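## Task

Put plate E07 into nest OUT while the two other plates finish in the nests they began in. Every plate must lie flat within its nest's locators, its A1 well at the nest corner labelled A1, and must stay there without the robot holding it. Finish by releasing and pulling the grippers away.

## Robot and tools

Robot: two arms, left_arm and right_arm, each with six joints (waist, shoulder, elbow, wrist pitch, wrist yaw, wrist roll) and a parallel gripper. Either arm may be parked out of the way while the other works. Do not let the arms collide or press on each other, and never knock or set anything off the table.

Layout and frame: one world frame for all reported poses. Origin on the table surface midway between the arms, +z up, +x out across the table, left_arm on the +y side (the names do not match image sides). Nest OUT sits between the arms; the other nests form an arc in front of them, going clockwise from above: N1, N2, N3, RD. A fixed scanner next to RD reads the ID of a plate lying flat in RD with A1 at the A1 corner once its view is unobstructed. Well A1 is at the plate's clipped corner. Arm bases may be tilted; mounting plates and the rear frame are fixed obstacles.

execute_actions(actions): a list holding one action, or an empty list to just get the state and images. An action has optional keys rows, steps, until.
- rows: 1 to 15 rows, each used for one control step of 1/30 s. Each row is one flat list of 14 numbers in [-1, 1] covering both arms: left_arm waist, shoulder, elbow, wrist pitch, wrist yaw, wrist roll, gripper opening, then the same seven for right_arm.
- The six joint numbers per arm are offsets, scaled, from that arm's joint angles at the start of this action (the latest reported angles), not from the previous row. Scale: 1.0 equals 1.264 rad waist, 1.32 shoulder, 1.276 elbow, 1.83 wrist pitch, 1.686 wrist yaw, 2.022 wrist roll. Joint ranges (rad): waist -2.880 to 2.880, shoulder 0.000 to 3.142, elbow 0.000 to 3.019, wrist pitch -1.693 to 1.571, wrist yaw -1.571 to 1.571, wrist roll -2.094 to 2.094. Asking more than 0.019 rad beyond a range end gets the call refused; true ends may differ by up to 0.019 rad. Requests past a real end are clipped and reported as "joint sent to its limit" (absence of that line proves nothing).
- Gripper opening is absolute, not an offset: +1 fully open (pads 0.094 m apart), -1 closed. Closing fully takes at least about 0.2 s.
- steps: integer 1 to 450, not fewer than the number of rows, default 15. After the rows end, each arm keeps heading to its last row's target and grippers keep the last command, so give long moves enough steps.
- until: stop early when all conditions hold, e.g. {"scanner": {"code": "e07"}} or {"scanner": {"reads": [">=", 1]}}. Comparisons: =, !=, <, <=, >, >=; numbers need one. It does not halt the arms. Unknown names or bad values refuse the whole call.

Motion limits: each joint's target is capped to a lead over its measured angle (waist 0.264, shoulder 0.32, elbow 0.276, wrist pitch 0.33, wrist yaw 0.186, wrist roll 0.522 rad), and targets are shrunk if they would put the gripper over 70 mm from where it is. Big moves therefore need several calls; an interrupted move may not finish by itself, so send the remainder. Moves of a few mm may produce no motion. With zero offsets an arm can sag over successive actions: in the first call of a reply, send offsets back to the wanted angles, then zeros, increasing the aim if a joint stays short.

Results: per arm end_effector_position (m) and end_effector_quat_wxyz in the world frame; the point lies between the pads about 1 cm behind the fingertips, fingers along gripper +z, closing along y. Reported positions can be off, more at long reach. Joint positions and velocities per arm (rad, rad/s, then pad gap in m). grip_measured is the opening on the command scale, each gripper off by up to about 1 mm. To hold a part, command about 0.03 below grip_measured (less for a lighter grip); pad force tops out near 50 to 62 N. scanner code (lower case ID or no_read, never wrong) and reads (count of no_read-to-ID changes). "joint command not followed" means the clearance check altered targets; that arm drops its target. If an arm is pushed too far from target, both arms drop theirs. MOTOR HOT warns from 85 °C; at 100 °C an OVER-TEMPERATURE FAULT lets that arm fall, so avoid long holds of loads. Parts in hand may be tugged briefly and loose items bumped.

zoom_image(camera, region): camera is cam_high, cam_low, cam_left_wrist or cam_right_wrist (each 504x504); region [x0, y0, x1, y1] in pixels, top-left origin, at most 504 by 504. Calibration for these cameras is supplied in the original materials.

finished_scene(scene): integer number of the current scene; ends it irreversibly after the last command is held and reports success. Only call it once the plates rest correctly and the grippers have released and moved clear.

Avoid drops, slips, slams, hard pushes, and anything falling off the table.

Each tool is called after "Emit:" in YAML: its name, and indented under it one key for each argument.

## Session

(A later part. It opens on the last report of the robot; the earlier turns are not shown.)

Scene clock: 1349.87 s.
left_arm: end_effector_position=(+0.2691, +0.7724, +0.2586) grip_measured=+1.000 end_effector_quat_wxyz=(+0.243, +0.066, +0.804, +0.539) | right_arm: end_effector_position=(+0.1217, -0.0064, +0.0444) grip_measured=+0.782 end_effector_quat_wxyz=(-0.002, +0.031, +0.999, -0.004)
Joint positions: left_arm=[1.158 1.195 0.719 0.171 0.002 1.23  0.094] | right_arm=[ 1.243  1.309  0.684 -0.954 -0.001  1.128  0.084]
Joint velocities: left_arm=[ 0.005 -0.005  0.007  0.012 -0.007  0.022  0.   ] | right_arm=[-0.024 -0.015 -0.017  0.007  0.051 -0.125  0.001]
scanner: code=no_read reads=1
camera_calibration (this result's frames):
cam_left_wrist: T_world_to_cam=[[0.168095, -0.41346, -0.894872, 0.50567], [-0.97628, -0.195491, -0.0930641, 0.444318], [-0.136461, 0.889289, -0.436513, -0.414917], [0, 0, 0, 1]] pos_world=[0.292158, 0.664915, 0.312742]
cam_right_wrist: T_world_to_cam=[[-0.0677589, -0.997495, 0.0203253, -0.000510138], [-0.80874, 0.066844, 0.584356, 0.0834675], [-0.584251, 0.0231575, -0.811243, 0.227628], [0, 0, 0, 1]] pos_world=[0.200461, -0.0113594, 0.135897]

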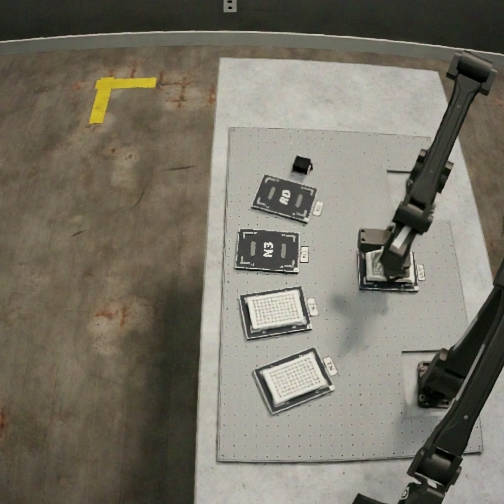

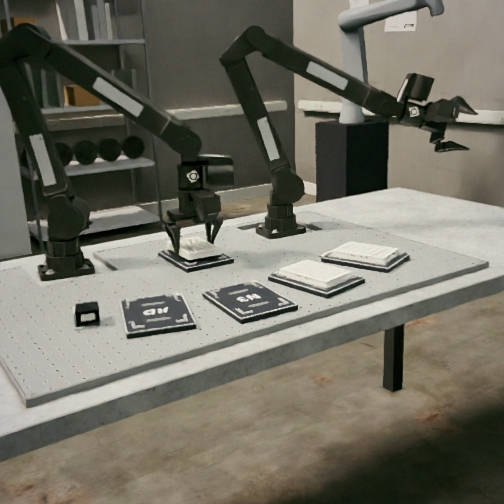

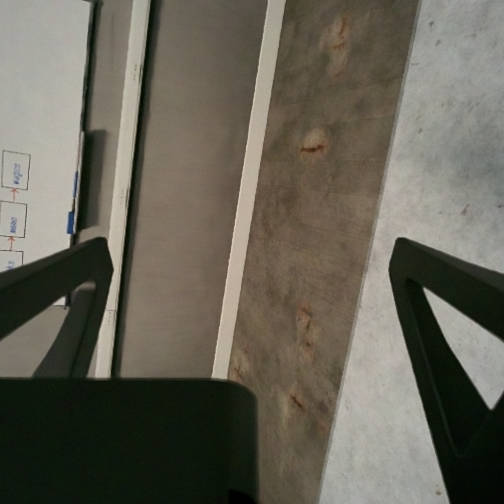

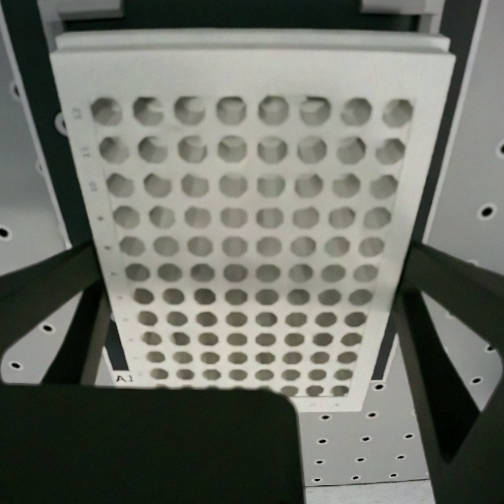

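Emit:
zoom_image:
  camera: "cam_right_wrist"
  region: [0, 0, 170, 170]

Emit:
zoom_image:
  camera: "cam_right_wrist"
  region: [334, 0, 504, 170]

Region (0, 0, 170, 170) of cam_right_wrist's 504x504 image, scaled by 2.965, with more detail than that image has.

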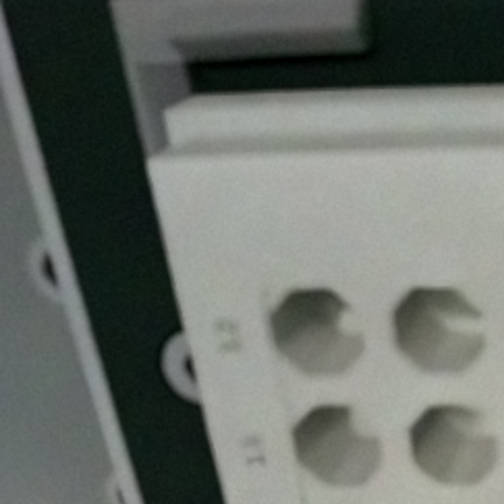

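Region (334, 0, 504, 170) of cam_right_wrist's 504x504 image, scaled by 2.965, with more detail than that image has.

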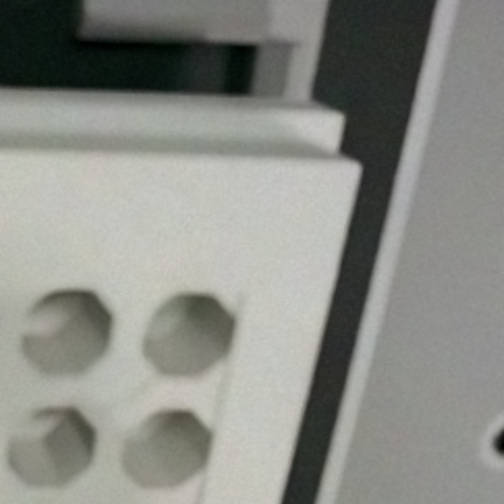

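Emit:
execute_actions:
  actions:
    - {"rows": [[0.002,0.004,0.025,0.015,0,0,1, 0,0.003,0,0.003,0,0,0.745],[0.002,0.004,0.025,0.015,0,0,1, 0,0.006,-0.002,0.006,0,0,0.745],[0.002,0.004,0.025,0.015,0,0,1, 0,0.009,-0.003,0.008,0,0,0.745],[0.002,0.004,0.025,0.015,0,0,1, 0,0.011,-0.004,0.010,0,0,0.745],[0.002,0.004,0.025,0.015,0,0,1, 0,0.013,-0.005,0.012,0,0,0.745],[0.002,0.004,0.025,0.015,0,0,1, 0,0.015,-0.006,0.014,0,0,0.745],[0.002,0.004,0.025,0.015,0,0,1, 0,0.016,-0.0065,0.015,0,0,0.745],[0.002,0.004,0.025,0.015,0,0,1, 0,0.017,-0.0066,0.016,0,0,0.745]], "steps": 16}

Scene clock: 1416.20 s.
left_arm: end_effector_position=(+0.2691, +0.7724, +0.2586) grip_measured=+1.000 end_effector_quat_wxyz=(+0.243, +0.066, +0.804, +0.539) | right_arm: end_effector_position=(+0.1236, -0.0030, +0.0433) grip_measured=+0.782 end_effector_quat_wxyz=(+0.001, +0.031, +1.000, +0.002)
Joint positions: left_arm=[1.158 1.195 0.719 0.171 0.002 1.23  0.094] | right_arm=[ 1.243  1.313  0.684 -0.937 -0.001  1.128  0.084]
Joint velocities: left_arm=[-0.024 -0.005  0.002  0.007 -0.007 -0.022  0.   ] | right_arm=[ 0.005  0.005  0.022  0.002 -0.022 -0.022 -0.   ]
scanner: code=no_read reads=1
camera_calibration (this result's frames):
cam_left_wrist: T_world_to_cam=[[0.168095, -0.41346, -0.894872, 0.50567], [-0.97628, -0.195491, -0.0930641, 0.444318], [-0.136461, 0.889289, -0.436513, -0.414917], [0, 0, 0, 1]] pos_world=[0.292158, 0.664915, 0.312742]
cam_right_wrist: T_world_to_cam=[[-0.0678513, -0.997661, 0.00823622, 0.00356793], [-0.812507, 0.0600459, 0.579851, 0.0860295], [-0.57899, 0.0326517, -0.814681, 0.227311], [0, 0, 0, 1]] pos_world=[0.201752, -0.00902822, 0.135273]

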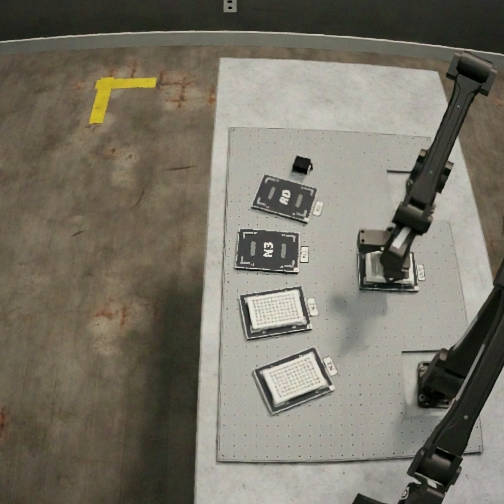

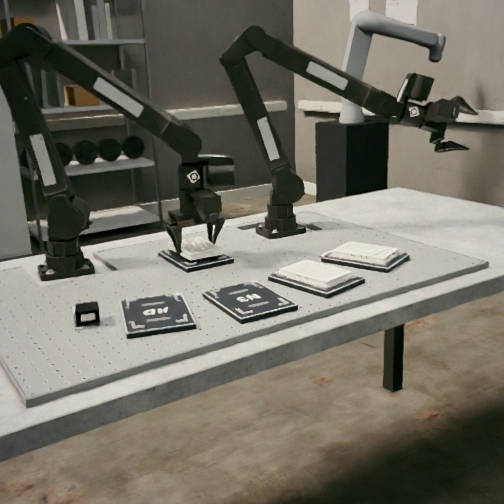

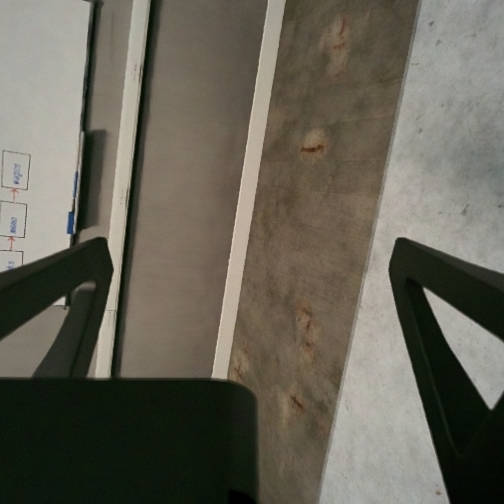

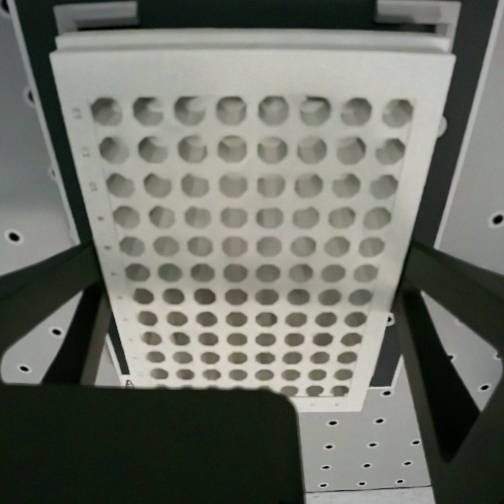

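Emit:
zoom_image:
  camera: "cam_right_wrist"
  region: [0, 0, 170, 170]

Emit:
zoom_image:
  camera: "cam_right_wrist"
  region: [334, 0, 504, 170]

Region (0, 0, 170, 170) of cam_right_wrist's 504x504 image, scaled by 2.965, with more detail than that image has.

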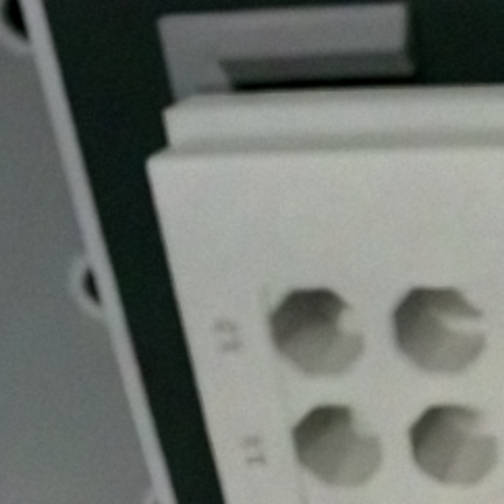

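Region (334, 0, 504, 170) of cam_right_wrist's 504x504 image, scaled by 2.965, with more detail than that image has.

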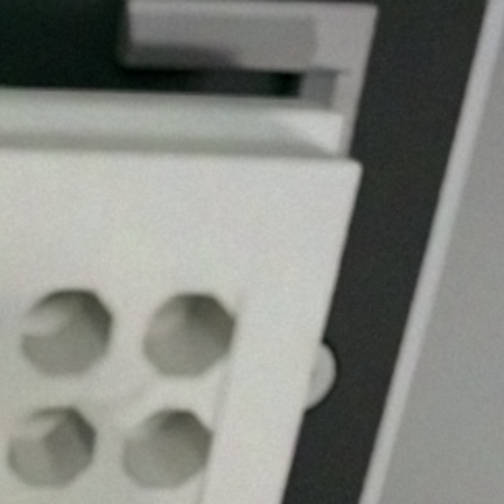

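Emit:
execute_actions:
  actions:
    - {"rows": [[0.002,0.004,0.025,0.015,0,0,1, -0.003,0,0,-0.002,0,-0.003,0.745],[0.002,0.004,0.025,0.015,0,0,1, -0.005,0,0,-0.004,0,-0.005,0.745],[0.002,0.004,0.025,0.015,0,0,1, -0.007,0,0,-0.006,0,-0.007,0.745],[0.002,0.004,0.025,0.015,0,0,1, -0.009,0,0,-0.008,0,-0.009,0.745],[0.002,0.004,0.025,0.015,0,0,1, -0.010,0,0,-0.009,0,-0.010,0.745],[0.002,0.004,0.025,0.015,0,0,1, -0.011,0,0,-0.010,0,-0.011,0.745],[0.002,0.004,0.025,0.015,0,0,1, -0.012,0,0,-0.0105,0,-0.012,0.745],[0.002,0.004,0.025,0.015,0,0,1, -0.0123,0,0,-0.011,0,-0.0125,0.745]], "steps": 16}

Scene clock: 1525.63 s.
left_arm: end_effector_position=(+0.2691, +0.7724, +0.2586) grip_measured=+1.000 end_effector_quat_wxyz=(+0.243, +0.066, +0.804, +0.539) | right_arm: end_effector_position=(+0.1232, -0.0053, +0.0433) grip_measured=+0.782 end_effector_quat_wxyz=(-0.001, +0.025, +1.000, -0.002)
Joint positions: left_arm=[1.158 1.195 0.719 0.171 0.002 1.23  0.094] | right_arm=[ 1.241  1.313  0.684 -0.945 -0.001  1.113  0.084]
Joint velocities: left_arm=[-0.005 -0.015  0.007 -0.002  0.081  0.037  0.   ] | right_arm=[-0.005 -0.005  0.007 -0.007 -0.051 -0.007 -0.   ]
scanner: code=no_read reads=1
camera_calibration (this result's frames):
cam_left_wrist: T_world_to_cam=[[0.168095, -0.41346, -0.894872, 0.50567], [-0.97628, -0.195491, -0.0930641, 0.444318], [-0.136461, 0.889289, -0.436513, -0.414917], [0, 0, 0, 1]] pos_world=[0.292158, 0.664915, 0.312742]
cam_right_wrist: T_world_to_cam=[[-0.0556165, -0.998322, 0.0161423, -0.000579359], [-0.810735, 0.0545906, 0.582863, 0.0855044], [-0.582766, 0.0193297, -0.81241, 0.227481], [0, 0, 0, 1]] pos_world=[0.201857, -0.00964326, 0.13498]

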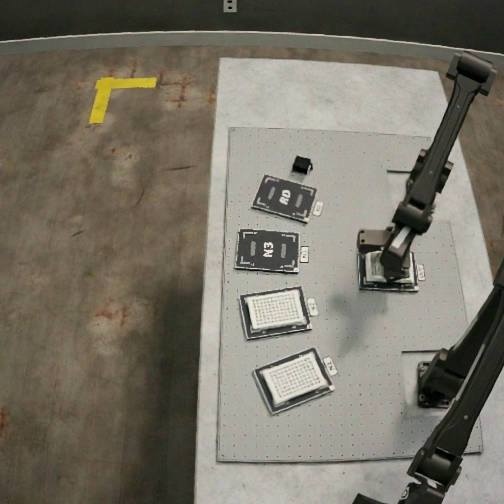

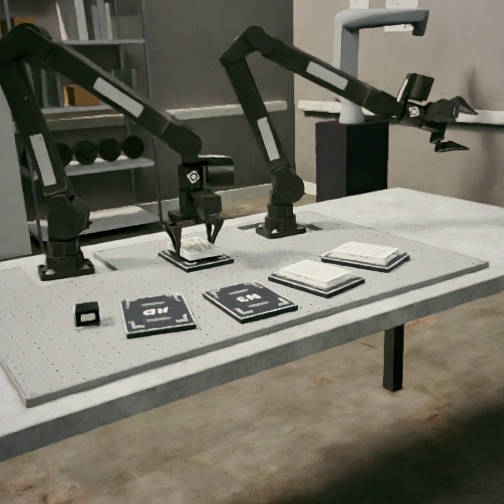

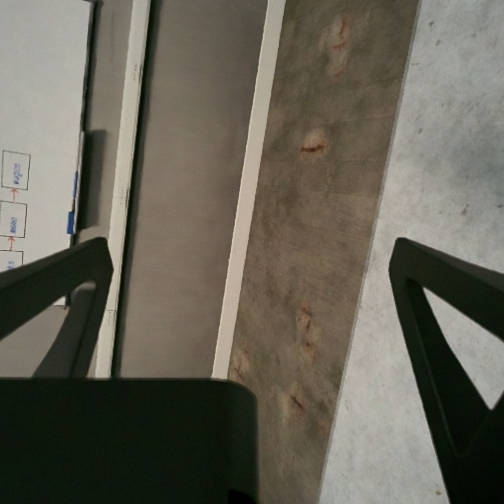

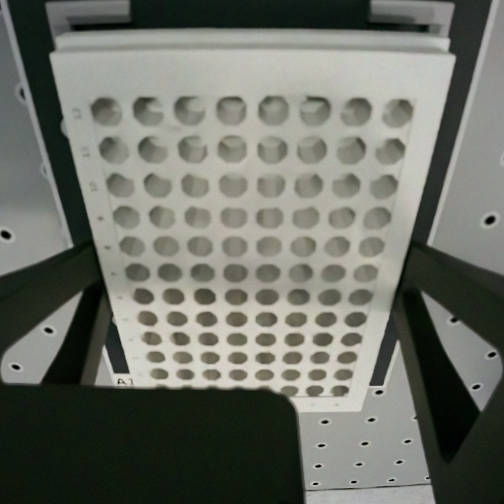

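Emit:
zoom_image:
  camera: "cam_right_wrist"
  region: [0, 0, 170, 170]

Emit:
zoom_image:
  camera: "cam_right_wrist"
  region: [334, 0, 504, 170]

Region (0, 0, 170, 170) of cam_right_wrist's 504x504 image, scaled by 2.965, with more detail than that image has.

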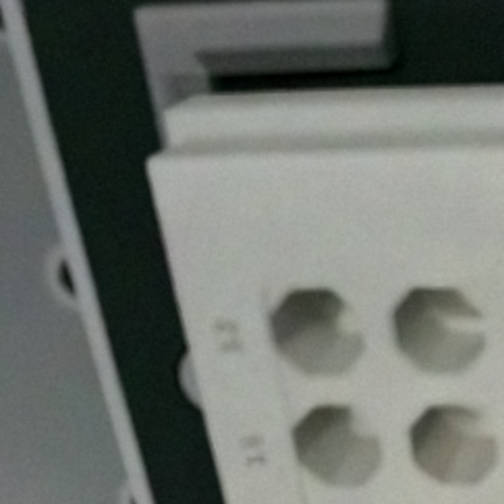

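Region (334, 0, 504, 170) of cam_right_wrist's 504x504 image, scaled by 2.965, with more detail than that image has.

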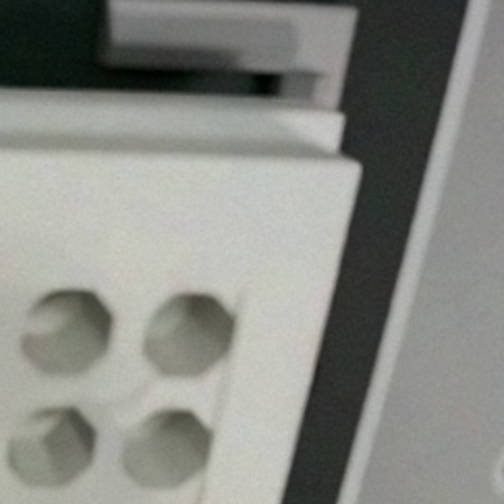

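Emit:
execute_actions:
  actions:
    - {"rows": [[0.002,0.004,0.025,0.015,0,0,1, -0.003,0.004,0,0.002,0,-0.002,0.745],[0.002,0.004,0.025,0.015,0,0,1, -0.005,0.008,0,0.004,0,-0.003,0.745],[0.002,0.004,0.025,0.015,0,0,1, -0.007,0.011,0,0.005,0,-0.004,0.745],[0.002,0.004,0.025,0.015,0,0,1, -0.009,0.014,0,0.006,0,-0.005,0.745],[0.002,0.004,0.025,0.015,0,0,1, -0.010,0.016,0,0.007,0,-0.006,0.745],[0.002,0.004,0.025,0.015,0,0,1, -0.011,0.018,0,0.008,0,-0.007,0.745],[0.002,0.004,0.025,0.015,0,0,1, -0.012,0.020,0,0.009,0,-0.0075,0.745],[0.002,0.004,0.025,0.015,0,0,1, -0.0123,0.0215,0,0.0099,0,-0.0077,0.745]], "steps": 16}

Scene clock: 1590.90 s.
left_arm: end_effector_position=(+0.2691, +0.7724, +0.2586) grip_measured=+1.000 end_effector_quat_wxyz=(+0.243, +0.066, +0.804, +0.539) | right_arm: end_effector_position=(+0.1242, -0.0053, +0.0401) grip_measured=+0.782 end_effector_quat_wxyz=(-0.003, +0.024, +1.000, -0.004)
Joint positions: left_arm=[1.158 1.195 0.719 0.171 0.002 1.23  0.094] | right_arm=[ 1.238  1.325  0.684 -0.939 -0.001  1.107  0.084]
Joint velocities: left_arm=[-0.024  0.005 -0.007  0.007 -0.051 -0.051  0.   ] | right_arm=[-0.015 -0.005  0.012 -0.017  0.022  0.037 -0.001]
scanner: code=no_read reads=1
camera_calibration (this result's frames):
cam_left_wrist: T_world_to_cam=[[0.168095, -0.41346, -0.894872, 0.50567], [-0.97628, -0.195491, -0.0930641, 0.444318], [-0.136461, 0.889289, -0.436513, -0.414917], [0, 0, 0, 1]] pos_world=[0.292158, 0.664915, 0.312742]
cam_right_wrist: T_world_to_cam=[[-0.0525209, -0.998401, 0.0209148, -0.00102043], [-0.809361, 0.054826, 0.584746, 0.0878691], [-0.584958, 0.0137838, -0.810947, 0.225622], [0, 0, 0, 1]] pos_world=[0.203044, -0.00894623, 0.131608]

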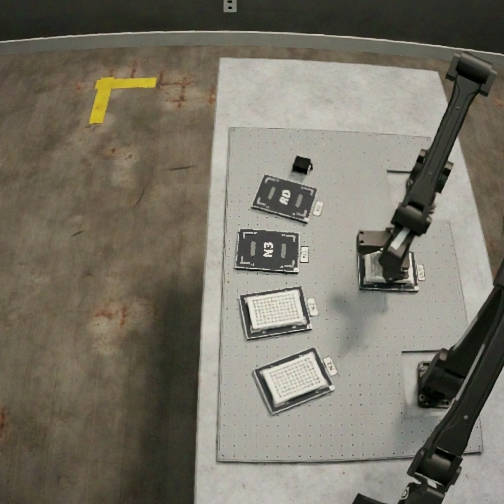

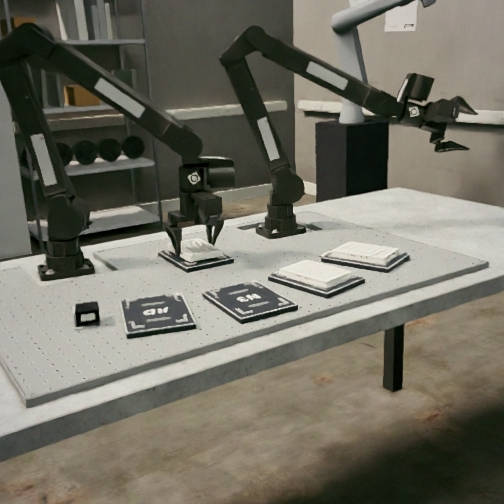

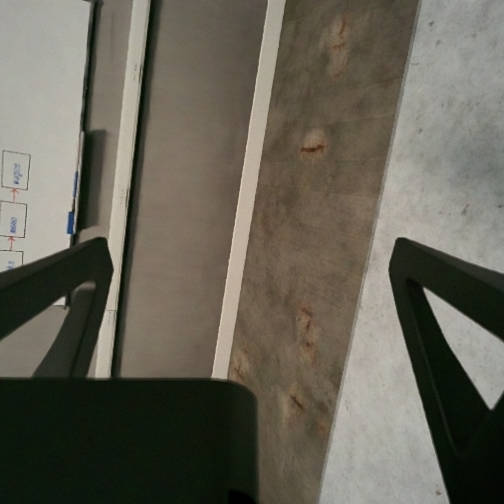

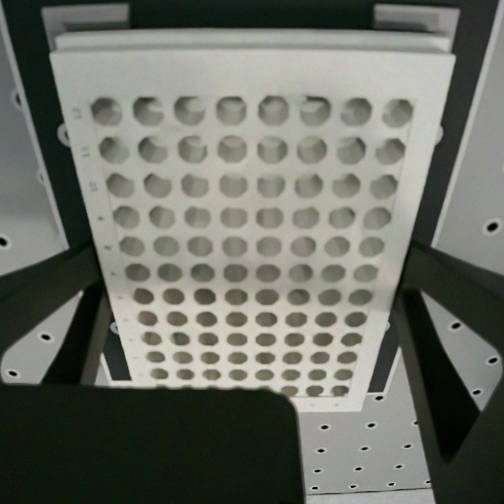

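Emit:
zoom_image:
  camera: "cam_right_wrist"
  region: [0, 0, 170, 170]

Emit:
zoom_image:
  camera: "cam_right_wrist"
  region: [334, 0, 504, 170]

Region (0, 0, 170, 170) of cam_right_wrist's 504x504 image, scaled by 2.965, with more detail than that image has.

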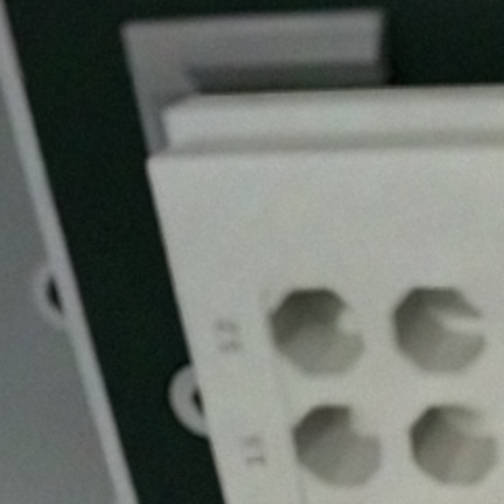

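Region (334, 0, 504, 170) of cam_right_wrist's 504x504 image, scaled by 2.965, with more detail than that image has.

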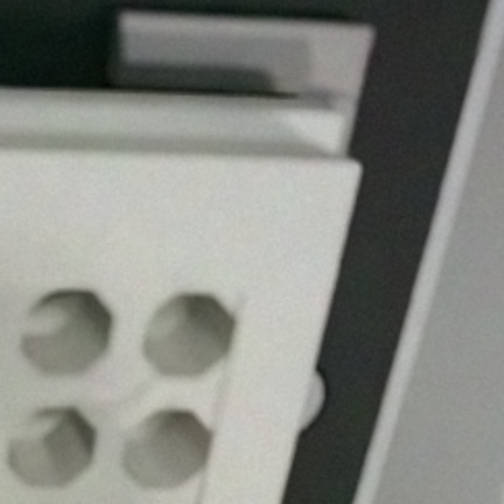

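Emit:
execute_actions:
  actions:
    - {"rows": [[0.002,0.004,0.025,0.015,0,0,1, 0,0.005,-0.001,0.003,0,0,0.745],[0.002,0.004,0.025,0.015,0,0,1, 0,0.009,-0.002,0.005,0,0,0.745],[0.002,0.004,0.025,0.015,0,0,1, 0,0.012,-0.003,0.006,0,0,0.745],[0.002,0.004,0.025,0.015,0,0,1, 0,0.014,-0.004,0.007,0,0,0.745],[0.002,0.004,0.025,0.015,0,0,1, 0,0.016,-0.005,0.0075,0,0,0.745],[0.002,0.004,0.025,0.015,0,0,1, 0,0.018,-0.006,0.008,0,0,0.745],[0.002,0.004,0.025,0.015,0,0,1, 0,0.0195,-0.007,0.009,0,0,0.745],[0.002,0.004,0.025,0.015,0,0,1, 0,0.0205,-0.008,0.010,0,0,0.745],[0.002,0.004,0.025,0.015,0,0,1, 0,0.0212,-0.009,0.011,0,0,0.745],[0.002,0.004,0.025,0.015,0,0,1, 0,0.0212,-0.010,0.0125,0,0,0.745],[0.002,0.004,0.025,0.015,0,0,1, 0,0.0212,-0.0105,0.0138,0,0,0.745],[0.002,0.004,0.025,0.015,0,0,1, 0,0.0212,-0.011,0.0145,0,0,0.745],[0.002,0.004,0.025,0.015,0,0,1, 0,0.0212,-0.0115,0.015,0,0,0.745]], "steps": 20}

Scene clock: 1646.30 s.
left_arm: end_effector_position=(+0.2691, +0.7724, +0.2586) grip_measured=+1.000 end_effector_quat_wxyz=(+0.243, +0.066, +0.804, +0.539) | right_arm: end_effector_position=(+0.1242, -0.0052, +0.0356) grip_measured=+0.782 end_effector_quat_wxyz=(-0.003, +0.024, +1.000, -0.004)
Joint positions: left_arm=[1.158 1.195 0.719 0.171 0.002 1.23  0.094] | right_arm=[ 1.238  1.334  0.678 -0.924 -0.001  1.107  0.084]
Joint velocities: left_arm=[-0.005 -0.005  0.002 -0.002  0.022 -0.037  0.   ] | right_arm=[-0.005 -0.005  0.012  0.002  0.051  0.095 -0.   ]
scanner: code=no_read reads=1
camera_calibration (this result's frames):
cam_left_wrist: T_world_to_cam=[[0.168095, -0.41346, -0.894872, 0.50567], [-0.97628, -0.195491, -0.0930641, 0.444318], [-0.136461, 0.889289, -0.436513, -0.414917], [0, 0, 0, 1]] pos_world=[0.292158, 0.664915, 0.312742]
cam_right_wrist: T_world_to_cam=[[-0.05214, -0.998421, 0.0209129, -0.000926244], [-0.809381, 0.054516, 0.584749, 0.0905351], [-0.584965, 0.0135623, -0.810945, 0.221965], [0, 0, 0, 1]] pos_world=[0.203071, -0.00887076, 0.127081]

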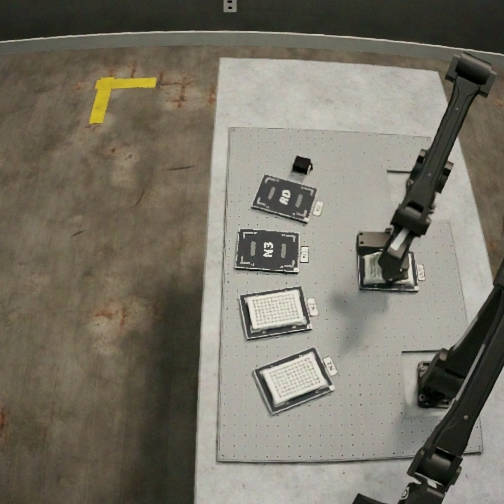

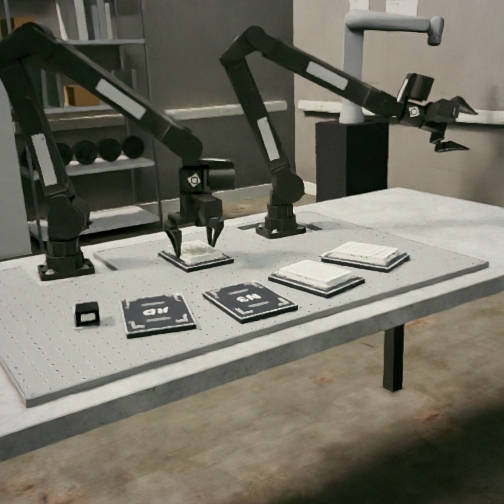

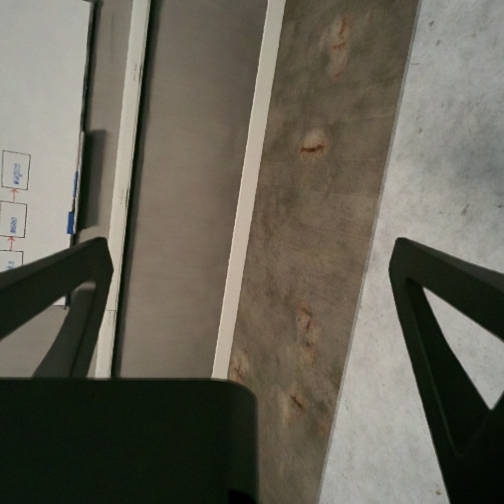

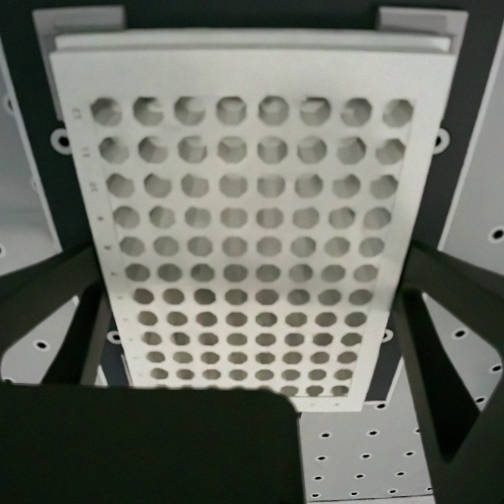

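Emit:
execute_actions:
  actions:
    - {"rows": [[0.002,0.004,0.025,0.015,0,0,1, 0,0,0.005,0,0,0,0.80],[0.002,0.004,0.025,0.015,0,0,1, 0,0,0.010,0,0,0,0.87],[0.002,0.004,0.025,0.015,0,0,1, 0,0,0.015,0,0,0,0.94],[0.002,0.004,0.025,0.015,0,0,1, 0,-0.002,0.019,-0.003,0,0,1],[0.002,0.004,0.025,0.015,0,0,1, 0,-0.004,0.022,-0.006,0,0,1],[0.002,0.004,0.025,0.015,0,0,1, 0,-0.008,0.026,-0.011,0,0,1],[0.002,0.004,0.025,0.015,0,0,1, 0,-0.013,0.030,-0.017,0,0,1],[0.002,0.004,0.025,0.015,0,0,1, 0,-0.018,0.034,-0.024,0,0,1],[0.002,0.004,0.025,0.015,0,0,1, 0,-0.024,0.039,-0.031,0,0,1],[0.002,0.004,0.025,0.015,0,0,1, 0,-0.030,0.044,-0.039,0,0,1],[0.002,0.004,0.025,0.015,0,0,1, 0,-0.036,0.049,-0.047,0,0,1],[0.002,0.004,0.025,0.015,0,0,1, 0,-0.041,0.053,-0.053,0,0,1],[0.002,0.004,0.025,0.015,0,0,1, 0,-0.045,0.057,-0.058,0,0,1],[0.002,0.004,0.025,0.015,0,0,1, 0,-0.047,0.059,-0.061,0,0,1],[0.002,0.004,0.025,0.015,0,0,1, 0,-0.048,0.060,-0.063,0,0,1]], "steps": 21}

Scene clock: 1700.10 s.
left_arm: end_effector_position=(+0.2691, +0.7724, +0.2586) grip_measured=+1.000 end_effector_quat_wxyz=(+0.243, +0.066, +0.804, +0.539) | right_arm: end_effector_position=(+0.1244, -0.0048, +0.0678) grip_measured=+1.000 end_effector_quat_wxyz=(-0.001, +0.024, +1.000, -0.001)
Joint positions: left_arm=[1.158 1.195 0.719 0.171 0.002 1.23  0.094] | right_arm=[ 1.238  1.269  0.722 -1.026 -0.001  1.107  0.094]
Joint velocities: left_arm=[-0.005 -0.005  0.012 -0.002 -0.066  0.051  0.   ] | right_arm=[-0.005 -0.005 -0.007 -0.037  0.007 -0.022  0.   ]
scanner: code=no_read reads=1
camera_calibration (this result's frames):
cam_left_wrist: T_world_to_cam=[[0.168095, -0.41346, -0.894872, 0.50567], [-0.97628, -0.195491, -0.0930641, 0.444318], [-0.136461, 0.889289, -0.436513, -0.414917], [0, 0, 0, 1]] pos_world=[0.292158, 0.664915, 0.312742]
cam_right_wrist: T_world_to_cam=[[-0.0522, -0.998528, 0.0147586, -0.000717739], [-0.811341, 0.0510216, 0.582342, 0.0722928], [-0.582237, 0.018424, -0.81281, 0.248002], [0, 0, 0, 1]] pos_world=[0.203013, -0.00897437, 0.15949]

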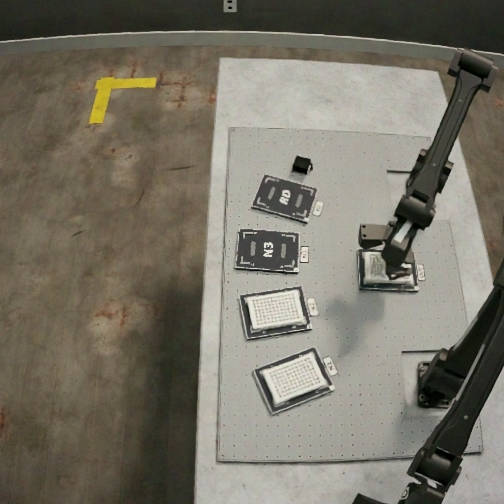

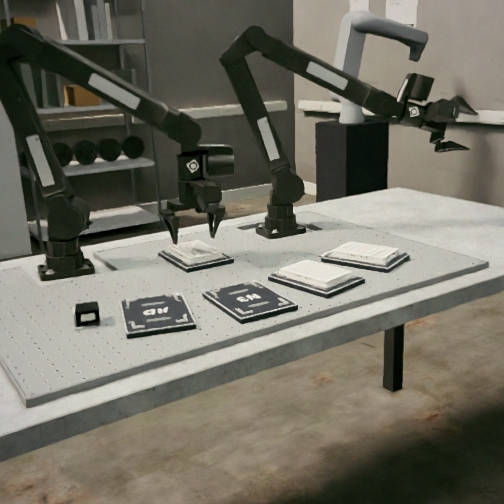

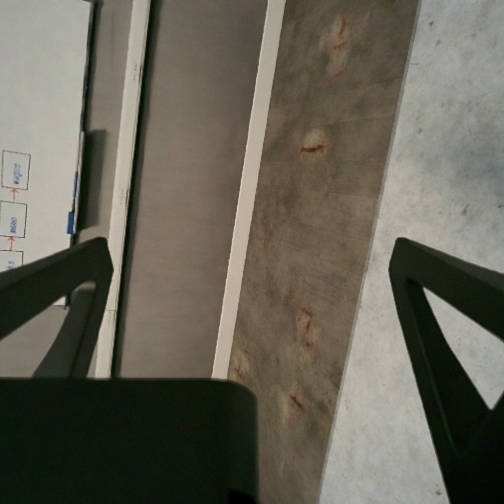

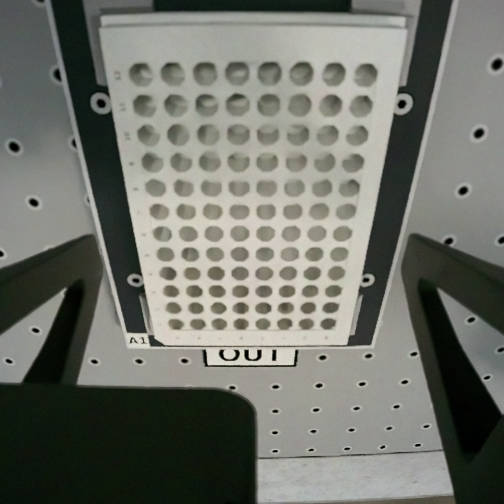

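Emit:
zoom_image:
  camera: "cam_right_wrist"
  region: [100, 250, 400, 380]

Emit:
zoom_image:
  camera: "cam_right_wrist"
  region: [60, 0, 450, 130]

Emit:
zoom_image:
  camera: "cam_high"
  region: [225, 275, 355, 425]

Region (100, 250, 400, 380) of cam_right_wrist's 504x504 image, scaled by 1.680, with more detail than that image has; it fills the top 218 rows of this view, and the rest is white.

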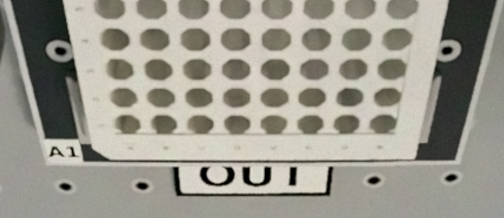

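Region (60, 0, 450, 130) of cam_right_wrist's 504x504 image, scaled by 1.292, with more detail than that image has.

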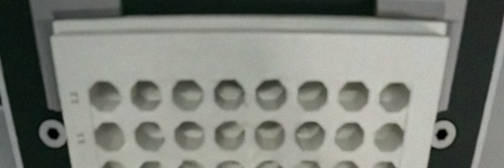

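Region (225, 275, 355, 425) of cam_high's 504x504 image, scaled by 3.360, with more detail than that image has; it fills the left 437 columns of this view, and the rest is white.

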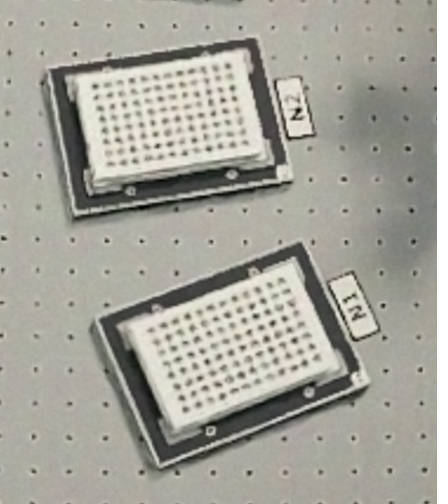

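Emit:
zoom_image:
  camera: "cam_high"
  region: [235, 280, 325, 345]

Emit:
zoom_image:
  camera: "cam_high"
  region: [250, 345, 345, 420]

Emit:
zoom_image:
  camera: "cam_low"
  region: [150, 225, 420, 305]

Region (235, 280, 325, 345) of cam_high's 504x504 image, scaled by 5.600, with more detail than that image has.

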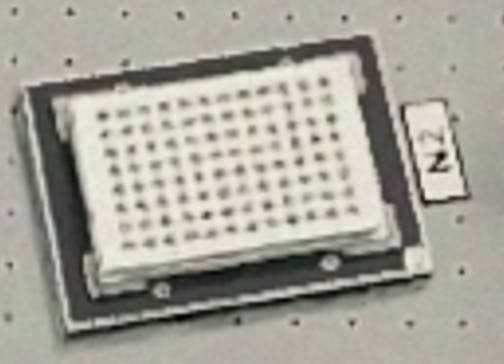

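Region (250, 345, 345, 420) of cam_high's 504x504 image, scaled by 5.305, with more detail than that image has; it fills the top 398 rows of this view, and the rest is white.

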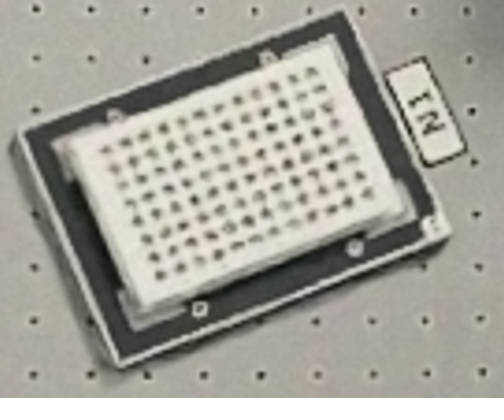

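Region (150, 225, 420, 305) of cam_low's 504x504 image, scaled by 1.867, with more detail than that image has; it fills the top 149 rows of this view, and the rest is white.

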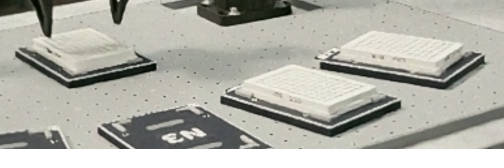

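Emit:
execute_actions:
  actions:
    - {"rows": [[0.002,0.004,0.025,0.015,0,0,1, 0,-0.010,0.025,-0.015,0,0,1],[0.002,0.004,0.025,0.015,0,0,1, 0,-0.025,0.042,-0.035,0,0,1],[0.002,0.004,0.025,0.015,0,0,1, -0.01,-0.040,0.060,-0.058,0,0,1],[0.002,0.004,0.025,0.015,0,0,1, -0.03,-0.056,0.078,-0.082,0,0,1],[0.002,0.004,0.025,0.015,0,0,1, -0.06,-0.072,0.097,-0.106,0,0,1],[0.002,0.004,0.025,0.015,0,0,1, -0.10,-0.088,0.116,-0.130,0,0,1],[0.002,0.004,0.025,0.015,0,0,1, -0.14,-0.103,0.134,-0.153,0,0,1],[0.002,0.004,0.025,0.015,0,0,1, -0.19,-0.117,0.150,-0.174,0,0,1],[0.002,0.004,0.025,0.015,0,0,1, -0.24,-0.129,0.164,-0.192,0,0,1],[0.002,0.004,0.025,0.015,0,0,1, -0.29,-0.138,0.175,-0.206,0,0,1],[0.002,0.004,0.025,0.015,0,0,1, -0.33,-0.145,0.183,-0.217,0,0,1],[0.002,0.004,0.025,0.015,0,0,1, -0.365,-0.149,0.187,-0.223,0,0,1],[0.002,0.004,0.025,0.015,0,0,1, -0.39,-0.151,0.189,-0.226,0,0,1],[0.002,0.004,0.025,0.015,0,0,1, -0.405,-0.1515,0.19,-0.227,0,0,1],[0.002,0.004,0.025,0.015,0,0,1, -0.41,-0.1515,0.19,-0.227,0,0,1]], "steps": 27}

Scene clock: 1740.90 s.
left_arm: end_effector_position=(+0.2691, +0.7724, +0.2586) grip_measured=+1.000 end_effector_quat_wxyz=(+0.243, +0.066, +0.804, +0.539) | right_arm: end_effector_position=(+0.2195, -0.1246, +0.2042) grip_measured=+1.000 end_effector_quat_wxyz=(+0.010, +0.284, +0.959, +0.009)
Joint positions: left_arm=[1.158 1.195 0.719 0.171 0.002 1.23  0.094] | right_arm=[ 0.71   1.056  0.941 -1.43   0.002  1.107  0.094]
Joint velocities: left_arm=[-0.005  0.005 -0.007 -0.012  0.051 -0.051  0.   ] | right_arm=[-0.005 -0.005 -0.012  0.002  0.022 -0.037  0.   ]
scanner: code=no_read reads=1
camera_calibration (this result's frames):
cam_left_wrist: T_world_to_cam=[[0.168095, -0.41346, -0.894872, 0.50567], [-0.97628, -0.195491, -0.0930641, 0.444318], [-0.136461, 0.889289, -0.436513, -0.414917], [0, 0, 0, 1]] pos_world=[0.292158, 0.664915, 0.312742]
cam_right_wrist: T_world_to_cam=[[-0.547894, -0.836487, -0.0100478, 0.016631], [-0.690498, 0.445426, 0.56992, 0.101222], [-0.472255, 0.319194, -0.821639, 0.431539], [0, 0, 0, 1]] pos_world=[0.282802, -0.16892, 0.297048]

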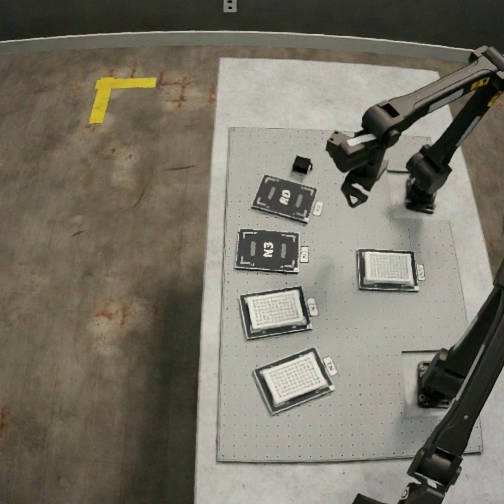

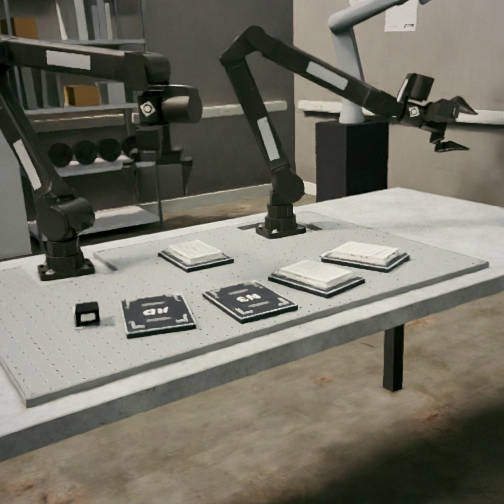

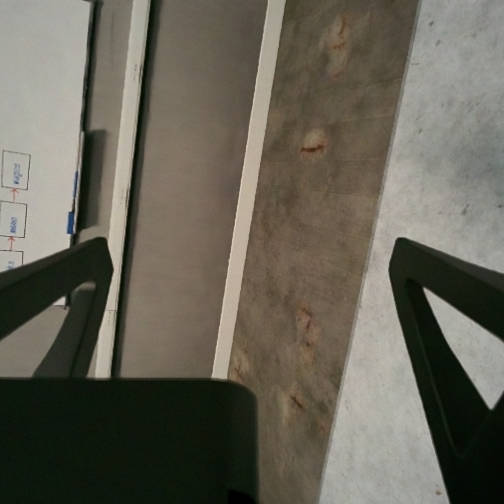

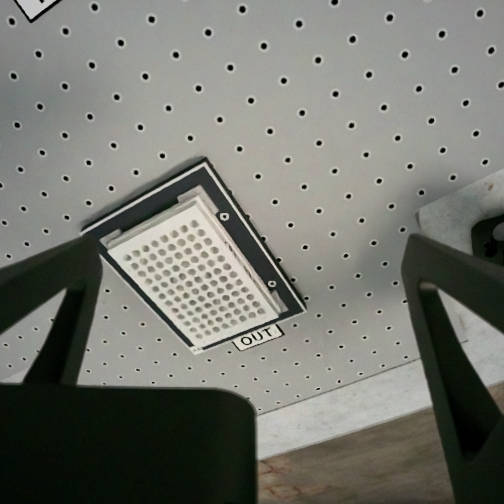

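Emit:
zoom_image:
  camera: "cam_high"
  region: [345, 235, 435, 305]

Emit:
zoom_image:
  camera: "cam_low"
  region: [145, 225, 245, 285]

Region (345, 235, 435, 305) of cam_high's 504x504 image, scaled by 5.600, with more detail than that image has.

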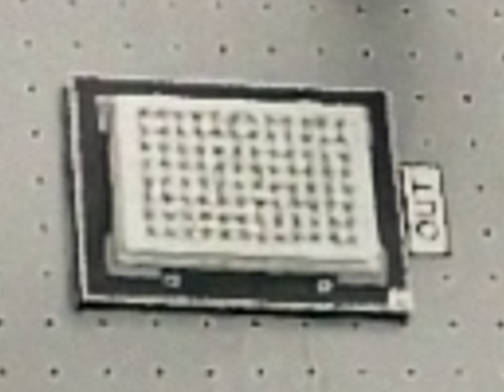

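Region (145, 225, 245, 285) of cam_low's 504x504 image, scaled by 5.040, with more detail than that image has; it fills the top 302 rows of this view, and the rest is white.

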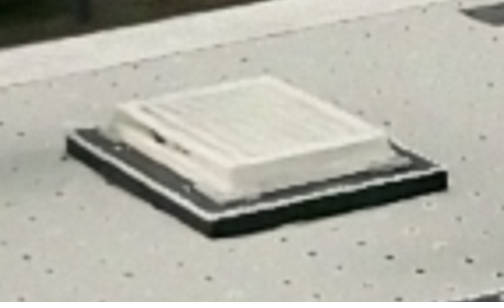

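The plate is seated flat in OUT, and the right arm is clear of it. I'm ending scene 1.

Emit:
finished_scene:
  scene: 1

The scene is finished: the task was done.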